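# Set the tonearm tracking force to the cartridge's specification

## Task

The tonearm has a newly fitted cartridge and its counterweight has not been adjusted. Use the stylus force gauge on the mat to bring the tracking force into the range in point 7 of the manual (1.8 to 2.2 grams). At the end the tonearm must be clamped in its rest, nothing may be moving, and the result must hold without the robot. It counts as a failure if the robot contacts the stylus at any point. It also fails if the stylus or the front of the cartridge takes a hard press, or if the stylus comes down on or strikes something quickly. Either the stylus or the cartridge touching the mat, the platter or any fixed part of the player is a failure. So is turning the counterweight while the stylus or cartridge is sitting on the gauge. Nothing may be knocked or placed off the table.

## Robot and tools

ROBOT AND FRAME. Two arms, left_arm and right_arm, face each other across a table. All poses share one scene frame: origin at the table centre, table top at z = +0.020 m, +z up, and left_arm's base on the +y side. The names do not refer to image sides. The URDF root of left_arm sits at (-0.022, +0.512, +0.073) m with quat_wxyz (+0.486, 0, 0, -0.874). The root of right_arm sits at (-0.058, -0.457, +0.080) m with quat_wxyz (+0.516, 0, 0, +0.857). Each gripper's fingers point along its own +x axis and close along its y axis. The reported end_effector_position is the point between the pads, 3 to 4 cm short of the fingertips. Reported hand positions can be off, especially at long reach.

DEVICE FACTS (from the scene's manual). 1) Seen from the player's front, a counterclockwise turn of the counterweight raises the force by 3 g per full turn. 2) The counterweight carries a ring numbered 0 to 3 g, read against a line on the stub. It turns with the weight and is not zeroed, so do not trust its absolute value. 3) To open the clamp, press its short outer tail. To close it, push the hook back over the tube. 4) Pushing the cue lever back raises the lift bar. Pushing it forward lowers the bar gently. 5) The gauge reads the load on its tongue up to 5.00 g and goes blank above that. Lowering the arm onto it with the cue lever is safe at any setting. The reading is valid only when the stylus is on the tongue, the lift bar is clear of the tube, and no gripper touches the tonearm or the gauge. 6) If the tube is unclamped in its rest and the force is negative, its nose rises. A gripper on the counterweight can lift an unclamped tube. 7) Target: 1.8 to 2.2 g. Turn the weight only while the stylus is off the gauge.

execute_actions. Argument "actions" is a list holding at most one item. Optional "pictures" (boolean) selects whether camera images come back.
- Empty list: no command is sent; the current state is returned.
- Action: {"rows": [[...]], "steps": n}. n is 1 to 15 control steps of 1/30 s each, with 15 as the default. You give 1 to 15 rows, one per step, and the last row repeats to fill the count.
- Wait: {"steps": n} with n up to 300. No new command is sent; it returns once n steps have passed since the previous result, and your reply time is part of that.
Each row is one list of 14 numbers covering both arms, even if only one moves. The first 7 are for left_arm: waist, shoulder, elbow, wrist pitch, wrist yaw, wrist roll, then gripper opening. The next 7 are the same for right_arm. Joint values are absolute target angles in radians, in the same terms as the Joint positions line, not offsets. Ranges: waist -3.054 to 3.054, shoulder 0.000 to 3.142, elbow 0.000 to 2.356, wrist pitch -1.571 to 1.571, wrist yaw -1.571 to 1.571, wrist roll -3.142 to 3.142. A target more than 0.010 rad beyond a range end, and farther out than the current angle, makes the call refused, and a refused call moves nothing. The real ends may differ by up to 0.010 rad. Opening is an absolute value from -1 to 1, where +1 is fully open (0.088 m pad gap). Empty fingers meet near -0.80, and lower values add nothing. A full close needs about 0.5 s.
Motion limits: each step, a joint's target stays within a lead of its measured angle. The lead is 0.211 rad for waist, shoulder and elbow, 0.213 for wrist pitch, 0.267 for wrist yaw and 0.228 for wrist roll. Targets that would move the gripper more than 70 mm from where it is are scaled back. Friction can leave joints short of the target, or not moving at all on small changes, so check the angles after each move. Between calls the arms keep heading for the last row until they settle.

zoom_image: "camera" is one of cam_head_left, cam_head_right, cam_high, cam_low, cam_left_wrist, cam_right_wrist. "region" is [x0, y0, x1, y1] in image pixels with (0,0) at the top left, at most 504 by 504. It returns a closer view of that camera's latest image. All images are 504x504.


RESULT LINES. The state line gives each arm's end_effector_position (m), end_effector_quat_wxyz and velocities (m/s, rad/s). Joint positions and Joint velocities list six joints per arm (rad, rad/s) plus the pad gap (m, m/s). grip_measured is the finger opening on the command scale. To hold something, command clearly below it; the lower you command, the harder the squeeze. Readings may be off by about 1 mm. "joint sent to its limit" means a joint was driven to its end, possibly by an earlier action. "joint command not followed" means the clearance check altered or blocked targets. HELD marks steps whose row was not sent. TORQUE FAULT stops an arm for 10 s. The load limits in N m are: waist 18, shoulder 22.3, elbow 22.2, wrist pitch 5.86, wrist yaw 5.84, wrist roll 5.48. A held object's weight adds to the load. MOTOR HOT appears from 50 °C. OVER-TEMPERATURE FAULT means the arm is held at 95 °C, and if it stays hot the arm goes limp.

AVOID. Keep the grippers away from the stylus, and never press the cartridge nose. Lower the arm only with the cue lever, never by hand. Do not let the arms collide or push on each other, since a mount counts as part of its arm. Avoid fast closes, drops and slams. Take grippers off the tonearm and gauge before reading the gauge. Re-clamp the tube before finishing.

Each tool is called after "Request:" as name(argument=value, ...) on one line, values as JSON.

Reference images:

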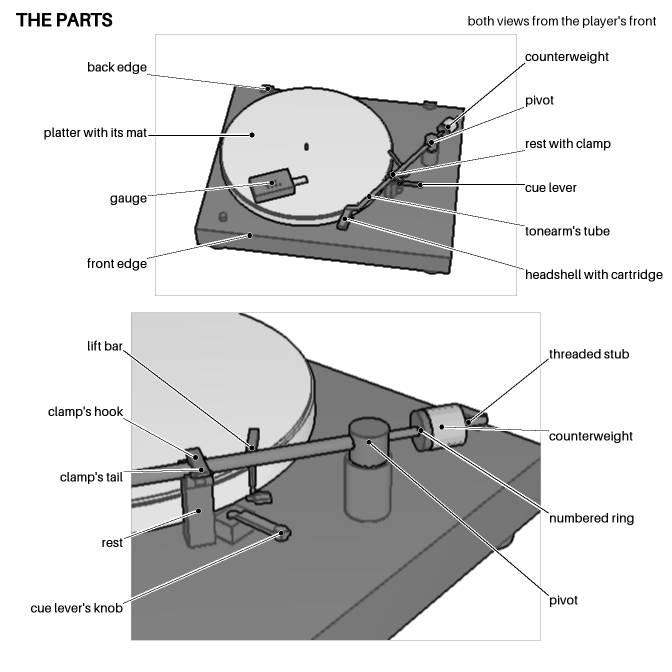

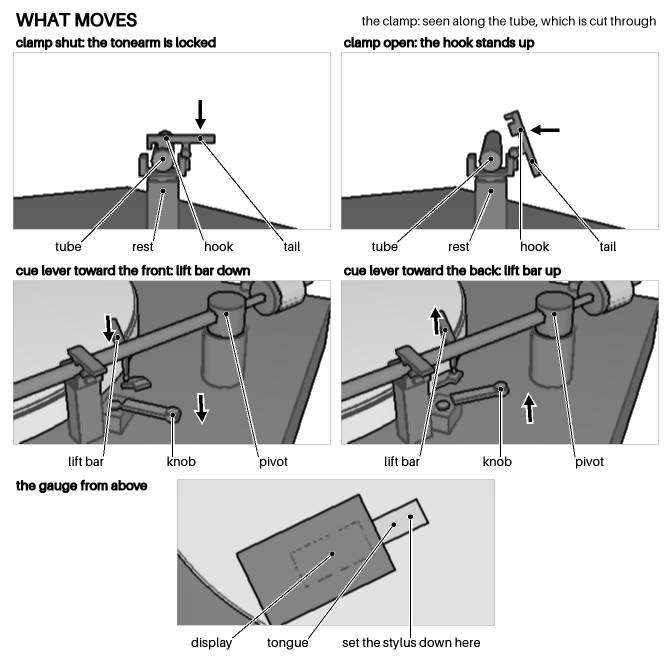

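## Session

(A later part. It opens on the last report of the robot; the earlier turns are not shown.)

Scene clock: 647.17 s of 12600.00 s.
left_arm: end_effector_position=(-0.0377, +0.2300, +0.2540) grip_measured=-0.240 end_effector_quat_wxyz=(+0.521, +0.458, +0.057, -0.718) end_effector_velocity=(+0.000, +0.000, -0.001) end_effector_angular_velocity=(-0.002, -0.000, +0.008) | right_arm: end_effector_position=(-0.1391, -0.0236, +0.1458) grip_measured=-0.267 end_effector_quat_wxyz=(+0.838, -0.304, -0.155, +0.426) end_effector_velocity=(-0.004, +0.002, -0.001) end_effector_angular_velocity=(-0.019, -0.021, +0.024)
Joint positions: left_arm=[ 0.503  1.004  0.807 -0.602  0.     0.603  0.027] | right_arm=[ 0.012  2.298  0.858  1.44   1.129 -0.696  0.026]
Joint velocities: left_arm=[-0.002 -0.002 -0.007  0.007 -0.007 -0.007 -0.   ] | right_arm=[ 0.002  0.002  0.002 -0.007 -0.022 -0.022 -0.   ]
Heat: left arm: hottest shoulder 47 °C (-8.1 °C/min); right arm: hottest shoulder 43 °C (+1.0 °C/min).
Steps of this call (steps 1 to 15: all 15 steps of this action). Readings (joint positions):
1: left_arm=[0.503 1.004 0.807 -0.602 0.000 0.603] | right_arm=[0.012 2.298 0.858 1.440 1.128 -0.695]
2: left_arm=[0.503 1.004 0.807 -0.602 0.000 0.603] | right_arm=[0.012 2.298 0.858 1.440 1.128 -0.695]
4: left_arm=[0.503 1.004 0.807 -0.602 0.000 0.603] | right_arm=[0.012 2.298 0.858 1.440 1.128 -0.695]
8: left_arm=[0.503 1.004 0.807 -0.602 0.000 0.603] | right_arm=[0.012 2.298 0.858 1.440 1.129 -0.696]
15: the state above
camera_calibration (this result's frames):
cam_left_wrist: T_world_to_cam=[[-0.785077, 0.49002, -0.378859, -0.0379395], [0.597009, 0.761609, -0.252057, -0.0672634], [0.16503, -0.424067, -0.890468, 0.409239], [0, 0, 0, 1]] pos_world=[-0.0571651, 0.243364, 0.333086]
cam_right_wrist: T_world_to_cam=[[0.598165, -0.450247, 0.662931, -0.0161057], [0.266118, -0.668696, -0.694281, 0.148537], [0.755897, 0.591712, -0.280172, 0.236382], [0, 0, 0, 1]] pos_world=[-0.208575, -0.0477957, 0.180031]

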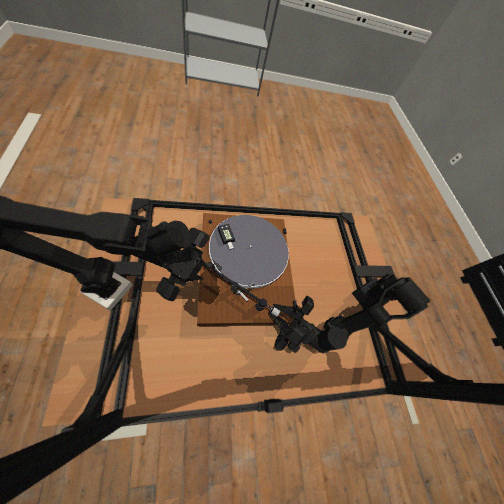

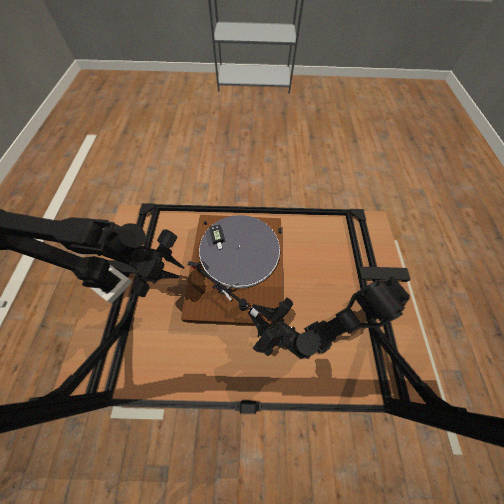

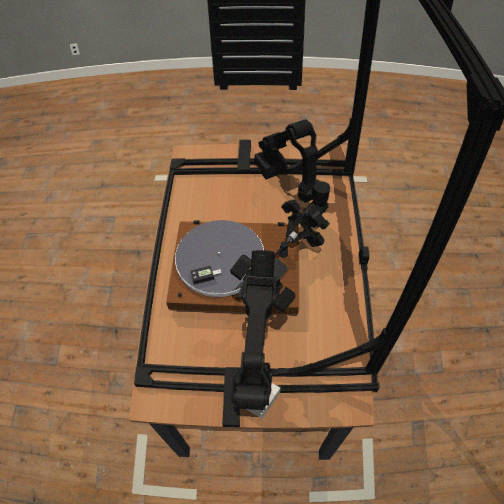

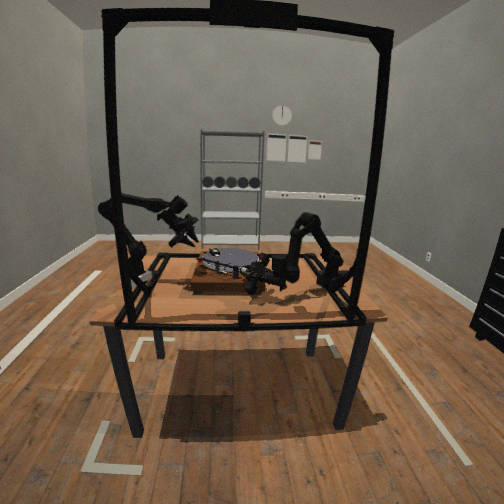

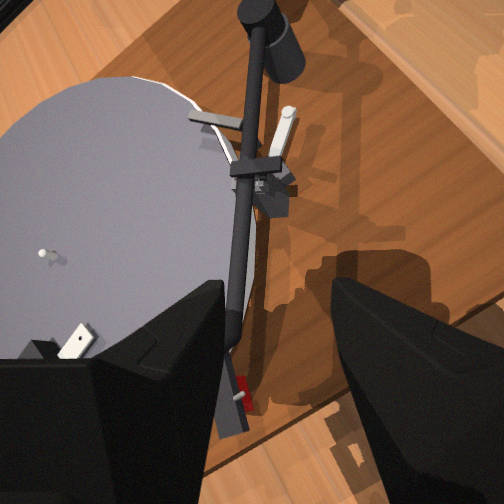

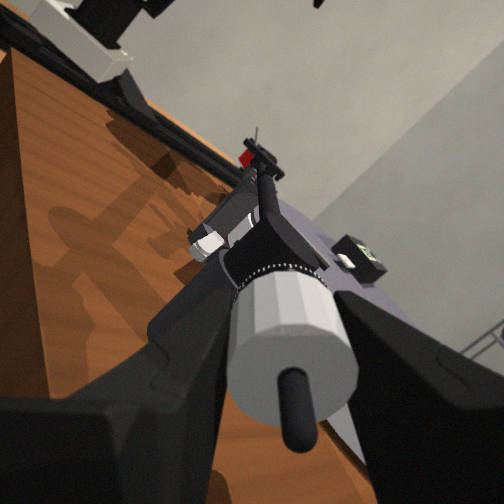

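Request:
execute_actions(actions=[{"rows":[[0.5,1.0,0.8,-0.6,0,0.6,-0.24,0.0145,2.305,0.863,1.439,1.131,-0.64,-0.42],[0.5,1.0,0.8,-0.6,0,0.6,-0.24,0.0145,2.305,0.863,1.439,1.131,-0.58,-0.42],[0.5,1.0,0.8,-0.6,0,0.6,-0.24,0.0145,2.305,0.863,1.439,1.131,-0.52,-0.42],[0.5,1.0,0.8,-0.6,0,0.6,-0.24,0.0145,2.305,0.863,1.439,1.131,-0.46,-0.42],[0.5,1.0,0.8,-0.6,0,0.6,-0.24,0.0145,2.305,0.863,1.439,1.131,-0.40,-0.42],[0.5,1.0,0.8,-0.6,0,0.6,-0.24,0.0145,2.305,0.863,1.439,1.131,-0.34,-0.42],[0.5,1.0,0.8,-0.6,0,0.6,-0.24,0.0145,2.305,0.863,1.439,1.131,-0.28,-0.42],[0.5,1.0,0.8,-0.6,0,0.6,-0.24,0.0145,2.305,0.863,1.439,1.131,-0.22,-0.42],[0.5,1.0,0.8,-0.6,0,0.6,-0.24,0.0145,2.305,0.863,1.439,1.131,-0.16,-0.42],[0.5,1.0,0.8,-0.6,0,0.6,-0.24,0.0145,2.305,0.863,1.439,1.131,-0.10,-0.42],[0.5,1.0,0.8,-0.6,0,0.6,-0.24,0.0145,2.305,0.863,1.439,1.131,-0.04,-0.42],[0.5,1.0,0.8,-0.6,0,0.6,-0.24,0.0145,2.305,0.863,1.439,1.131,0.02,-0.42],[0.5,1.0,0.8,-0.6,0,0.6,-0.24,0.0145,2.305,0.863,1.439,1.131,0.08,-0.42],[0.5,1.0,0.8,-0.6,0,0.6,-0.24,0.0145,2.305,0.863,1.439,1.131,0.15,-0.42]],"steps":15}], pictures=false)

Request:
execute_actions(actions=[{"steps":25}])

Request:
zoom_image(camera="cam_right_wrist", region=[200,230,360,390])

Scene clock: 655.27 s of 12600.00 s.
left_arm: end_effector_position=(-0.0376, +0.2300, +0.2538) grip_measured=-0.240 end_effector_quat_wxyz=(+0.521, +0.458, +0.057, -0.718) end_effector_velocity=(+0.001, +0.004, -0.005) end_effector_angular_velocity=(+0.027, +0.009, +0.018) | right_arm: end_effector_position=(-0.1387, -0.0230, +0.1460) grip_measured=-0.267 end_effector_quat_wxyz=(+0.891, +0.018, +0.009, +0.454) end_effector_velocity=(+0.003, +0.001, -0.001) end_effector_angular_velocity=(+0.738, +1.022, -0.000)
Joint positions: left_arm=[ 0.503  1.004  0.807 -0.602 -0.     0.603  0.027] | right_arm=[0.01  2.298 0.858 1.44  1.124 0.04  0.026]
Joint velocities: left_arm=[-0.002  0.002 -0.002 -0.022 -0.007 -0.022 -0.   ] | right_arm=[-0.007 -0.002 -0.002 -0.007 -0.007  1.267 -0.   ]
Heat: left arm: hottest shoulder 47 °C (-6.1 °C/min); right arm: hottest shoulder 44 °C (+1.0 °C/min).
Steps of this call (steps 1 to 15: the robot went on to your last target; steps 16 to 90: nothing new was sent; then 4.60 s passed at rest; steps 91 to 105: all 15 steps of this action). Readings (joint positions):
91: left_arm=[0.503 1.004 0.807 -0.602 -0.000 0.603] | right_arm=[0.012 2.298 0.858 1.440 1.129 -0.687]
92: left_arm=[0.503 1.004 0.807 -0.602 -0.000 0.603] | right_arm=[0.012 2.298 0.858 1.440 1.129 -0.659]
94: left_arm=[0.503 1.004 0.807 -0.602 -0.000 0.603] | right_arm=[0.012 2.298 0.858 1.440 1.128 -0.576]
98: left_arm=[0.503 1.004 0.807 -0.602 -0.000 0.603] | right_arm=[0.011 2.298 0.858 1.440 1.127 -0.362]
105: the state above

Scene clock: 656.10 s of 12600.00 s.
left_arm: end_effector_position=(-0.0376, +0.2301, +0.2537) grip_measured=-0.240 end_effector_quat_wxyz=(+0.521, +0.458, +0.057, -0.718) end_effector_velocity=(+0.001, +0.002, -0.003) end_effector_angular_velocity=(+0.012, -0.011, -0.003) | right_arm: end_effector_position=(-0.1387, -0.0228, +0.1458) grip_measured=-0.267 end_effector_quat_wxyz=(+0.889, +0.064, +0.033, +0.453) end_effector_velocity=(-0.003, -0.001, -0.001) end_effector_angular_velocity=(-0.019, -0.021, +0.000)
Joint positions: left_arm=[ 0.503  1.004  0.806 -0.602 -0.     0.603  0.027] | right_arm=[0.01  2.299 0.859 1.439 1.123 0.144 0.026]
Joint velocities: left_arm=[-0.002 -0.002 -0.007 -0.007 -0.007  0.007 -0.   ] | right_arm=[ 0.007  0.002  0.002 -0.007  0.007 -0.022 -0.   ]
Heat: left arm: hottest shoulder 47 °C (-6.1 °C/min); right arm: hottest shoulder 44 °C (+1.0 °C/min).
Steps of this call (steps 1 to 25: the robot went on to your last target). Readings (joint positions):
1: left_arm=[0.503 1.004 0.807 -0.602 -0.000 0.603] | right_arm=[0.010 2.298 0.859 1.440 1.124 0.072]
2: left_arm=[0.503 1.004 0.806 -0.602 -0.000 0.603] | right_arm=[0.010 2.298 0.859 1.439 1.124 0.094]
4: left_arm=[0.503 1.004 0.806 -0.602 -0.000 0.603] | right_arm=[0.010 2.298 0.859 1.439 1.123 0.120]
8: left_arm=[0.503 1.004 0.806 -0.602 -0.000 0.603] | right_arm=[0.010 2.298 0.859 1.439 1.123 0.139]
25: the state above
camera_calibration (this result's frames):
cam_left_wrist: T_world_to_cam=[[-0.785088, 0.490094, -0.37874, -0.0381073], [0.596885, 0.761955, -0.2513, -0.0677374], [0.165422, -0.423357, -0.890732, 0.408918], [0, 0, 0, 1]] pos_world=[-0.0571302, 0.243408, 0.332782]
cam_right_wrist: T_world_to_cam=[[0.79729, -0.59254, -0.115, 0.12183], [-0.314812, -0.24566, -0.916812, 0.110421], [0.514997, 0.767168, -0.382401, 0.221027], [0, 0, 0, 1]] pos_world=[-0.1762, -0.07025, 0.199767]

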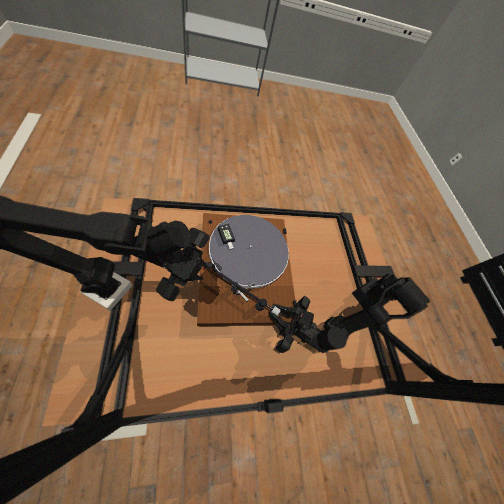

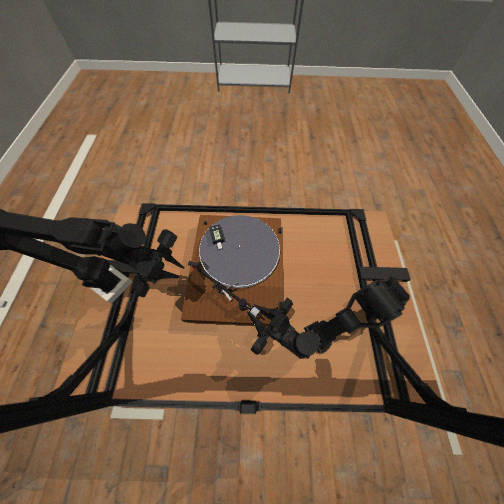

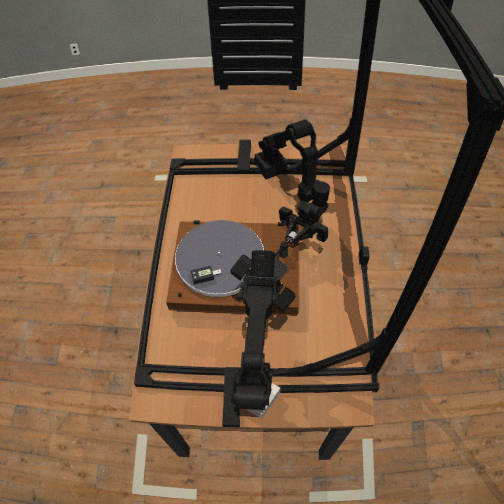

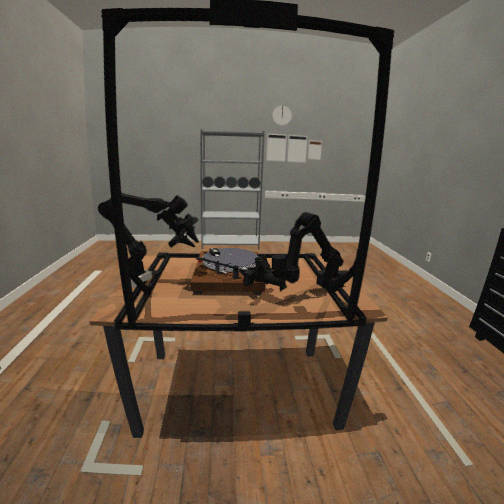

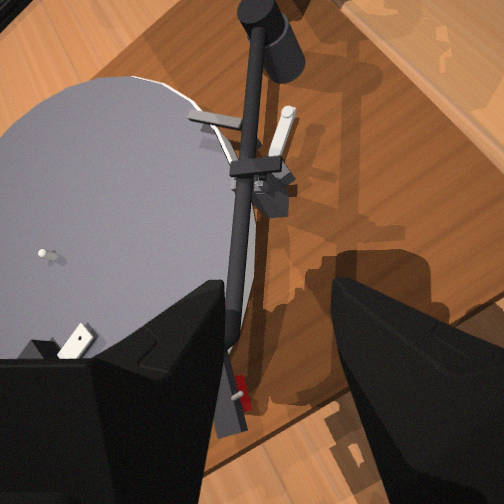

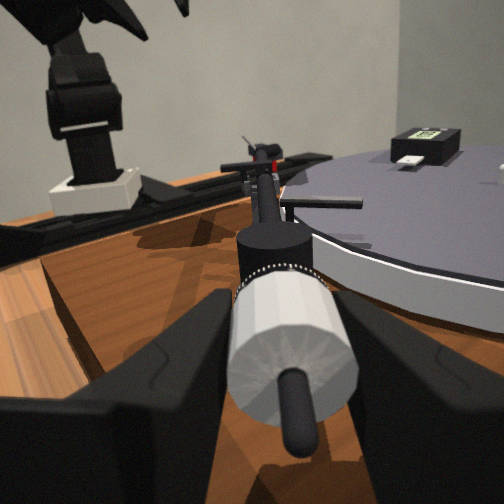

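Region (200, 230, 360, 390) of cam_right_wrist's 504x504 image, scaled by 3.150, with more detail than that image has.

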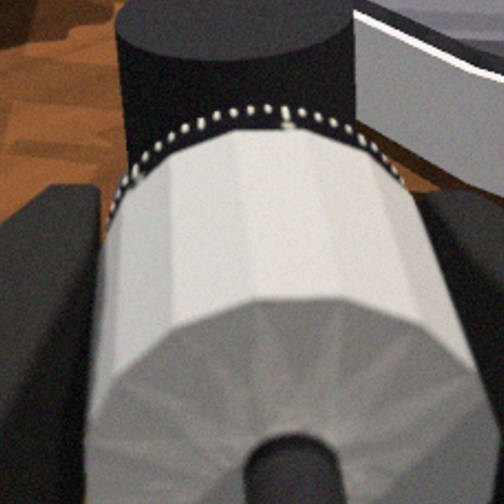

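Request:
execute_actions(actions=[{"rows":[[0.5,1.0,0.8,-0.6,0,0.6,-0.24,0.01,2.305,0.863,1.439,1.125,0.144,0.4],[0.5,1.0,0.8,-0.6,0,0.6,-0.24,0.01,2.305,0.863,1.439,1.125,0.144,0.4],[0.5,1.0,0.8,-0.6,0,0.6,-0.24,0.01,2.305,0.863,1.439,1.125,0.144,0.4],[0.5,1.0,0.8,-0.6,0,0.6,-0.24,0.01,2.305,0.863,1.439,1.125,0.144,0.4],[0.5,1.0,0.8,-0.6,0,0.6,-0.24,0.01,2.305,0.863,1.439,1.125,0.144,0.4],[0.5,1.0,0.8,-0.6,0,0.6,-0.24,0.01,2.305,0.863,1.439,1.125,0.144,0.4],[0.5,1.0,0.8,-0.6,0,0.6,-0.24,0.01,2.305,0.863,1.439,1.125,0.144,0.4],[0.5,1.0,0.8,-0.6,0,0.6,-0.24,0.04,2.29,0.84,1.45,1.16,0.1,0.6],[0.5,1.0,0.8,-0.6,0,0.6,-0.24,0.07,2.285,0.825,1.46,1.19,0.05,0.6],[0.5,1.0,0.8,-0.6,0,0.6,-0.24,0.10,2.28,0.81,1.47,1.22,0,0.6],[0.5,1.0,0.8,-0.6,0,0.6,-0.24,0.135,2.272,0.79,1.482,1.26,0,0.6],[0.5,1.0,0.8,-0.6,0,0.6,-0.24,0.18,2.265,0.77,1.495,1.305,0,0.6],[0.5,1.0,0.8,-0.6,0,0.6,-0.24,0.22,2.26,0.755,1.505,1.345,0,0.6],[0.5,1.0,0.8,-0.6,0,0.6,-0.24,0.255,2.255,0.745,1.51,1.38,0,0.6]],"steps":15}], pictures=false)

Request:
execute_actions(actions=[{"steps":40}])

Scene clock: 664.67 s of 12600.00 s.
left_arm: end_effector_position=(-0.0377, +0.2302, +0.2536) grip_measured=-0.240 end_effector_quat_wxyz=(+0.521, +0.458, +0.057, -0.718) end_effector_velocity=(+0.005, +0.001, -0.003) end_effector_angular_velocity=(+0.011, -0.022, +0.028) | right_arm: end_effector_position=(-0.1804, -0.0755, +0.1440) grip_measured=+0.586 end_effector_quat_wxyz=(+0.893, +0.004, +0.003, +0.451) end_effector_velocity=(-0.264, -0.241, +0.003) end_effector_angular_velocity=(-0.133, -0.169, +0.372)
Joint positions: left_arm=[ 0.502  1.004  0.806 -0.602 -0.     0.603  0.027] | right_arm=[0.197 2.275 0.773 1.494 1.319 0.017 0.068]
Joint velocities: left_arm=[-0.002  0.002 -0.002 -0.007 -0.037 -0.007 -0.   ] | right_arm=[ 1.023 -0.129 -0.33   0.154  0.652 -0.168  0.008]
Heat: left arm: hottest shoulder 46 °C (-6.0 °C/min); right arm: hottest shoulder 44 °C (+2.0 °C/min).
Steps of this call (steps 1 to 15: the robot went on to your last target; steps 16 to 90: nothing new was sent; then 5.07 s passed at rest; steps 91 to 105: all 15 steps of this action). Readings (joint positions):
91: left_arm=[0.502 1.004 0.806 -0.602 -0.000 0.603] | right_arm=[0.010 2.299 0.859 1.439 1.124 0.144]
92: left_arm=[0.502 1.004 0.806 -0.602 -0.000 0.603] | right_arm=[0.010 2.299 0.859 1.439 1.124 0.144]
94: left_arm=[0.502 1.004 0.806 -0.602 -0.000 0.603] | right_arm=[0.010 2.299 0.859 1.439 1.124 0.144]
98: left_arm=[0.502 1.004 0.806 -0.602 -0.000 0.603] | right_arm=[0.012 2.299 0.858 1.439 1.130 0.137]
105: the state above

Scene clock: 666.00 s of 12600.00 s.
left_arm: end_effector_position=(-0.0377, +0.2302, +0.2536) grip_measured=-0.240 end_effector_quat_wxyz=(+0.521, +0.458, +0.057, -0.718) end_effector_velocity=(+0.003, +0.002, -0.001) end_effector_angular_velocity=(+0.006, -0.021, +0.008) | right_arm: end_effector_position=(-0.1924, -0.0917, +0.1451) grip_measured=+0.600 end_effector_quat_wxyz=(+0.892, -0.001, +0.000, +0.452) end_effector_velocity=(-0.002, +0.002, +0.001) end_effector_angular_velocity=(+0.002, +0.004, +0.020)
Joint positions: left_arm=[ 0.502  1.004  0.806 -0.602 -0.     0.603  0.027] | right_arm=[0.255 2.265 0.751 1.508 1.375 0.004 0.068]
Joint velocities: left_arm=[-0.002 -0.002 -0.002 -0.007 -0.022  0.007 -0.   ] | right_arm=[-0.002 -0.007 -0.002 -0.007 -0.022  0.007 -0.   ]
Heat: left arm: hottest shoulder 46 °C (-6.0 °C/min); right arm: hottest shoulder 44 °C (+2.0 °C/min).
Steps of this call (steps 1 to 30: the robot went on to your last target; steps 31 to 40: nothing new was sent). Readings (joint positions):
1: left_arm=[0.502 1.004 0.806 -0.602 -0.000 0.603] | right_arm=[0.226 2.272 0.765 1.498 1.335 0.013]
2: left_arm=[0.502 1.004 0.806 -0.602 -0.000 0.603] | right_arm=[0.245 2.269 0.760 1.501 1.346 0.010]
4: left_arm=[0.502 1.004 0.806 -0.602 -0.000 0.603] | right_arm=[0.258 2.267 0.756 1.505 1.360 0.007]
8: left_arm=[0.502 1.004 0.806 -0.602 -0.000 0.603] | right_arm=[0.255 2.265 0.752 1.507 1.372 0.005]
40: the state above
All arms were judged still, so your last target was given up. Only a new action makes them travel on or press farther. Fingers that are still opening or closing keep moving.
camera_calibration (this result's frames):
cam_left_wrist: T_world_to_cam=[[-0.785136, 0.490184, -0.378525, -0.0383302], [0.596901, 0.761895, -0.251448, -0.0677066], [0.16514, -0.423362, -0.890782, 0.408929], [0, 0, 0, 1]] pos_world=[-0.0572108, 0.243499, 0.332733]
cam_right_wrist: T_world_to_cam=[[0.798941, -0.600694, 0.0293228, 0.102371], [-0.209109, -0.323175, -0.922947, 0.0901285], [0.563885, 0.731249, -0.383808, 0.307596], [0, 0, 0, 1]] pos_world=[-0.23639, -0.134308, 0.19824]

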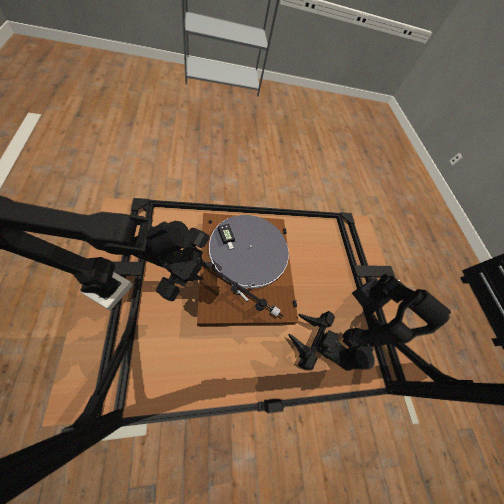

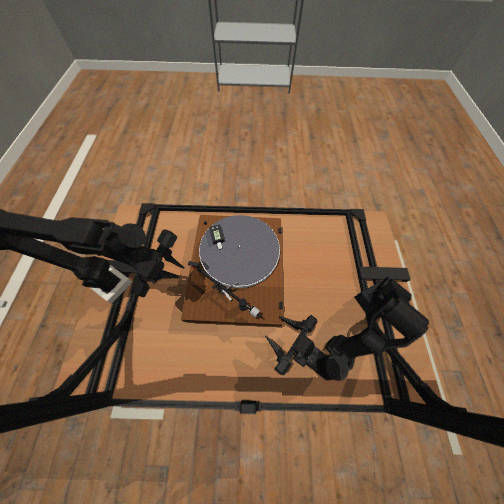

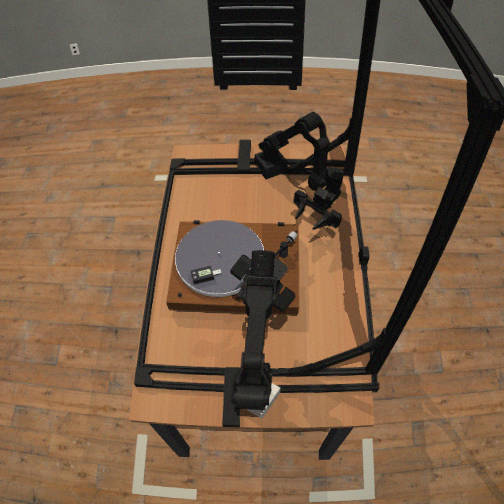

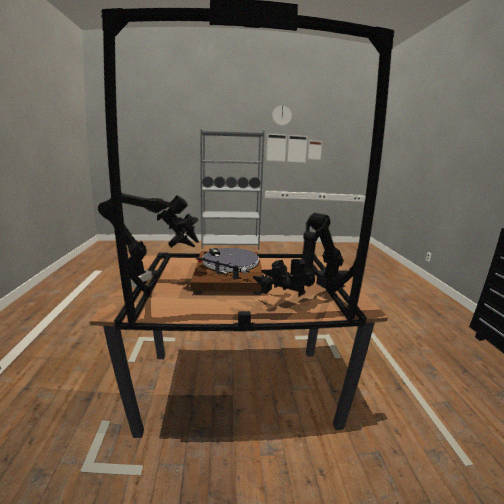

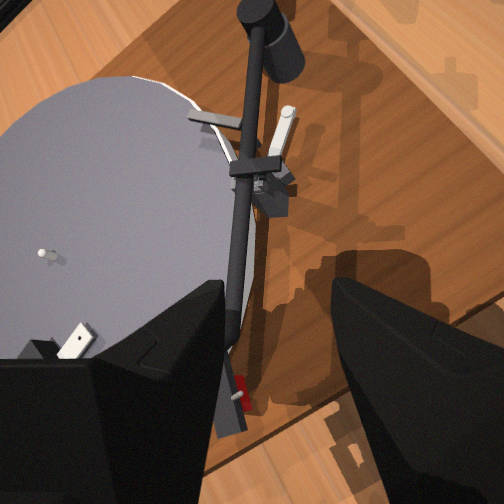

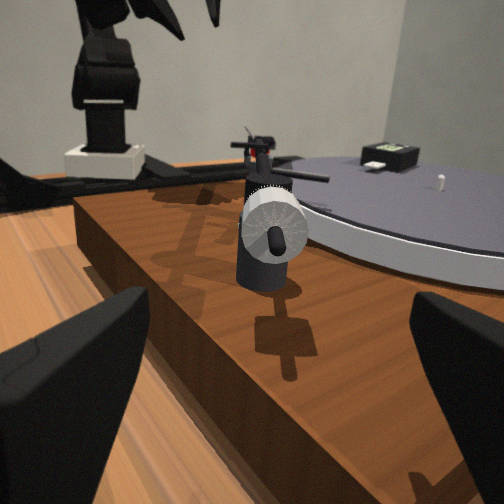

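Request:
finished_scene(scene=1)

The scene is finished: the task was done.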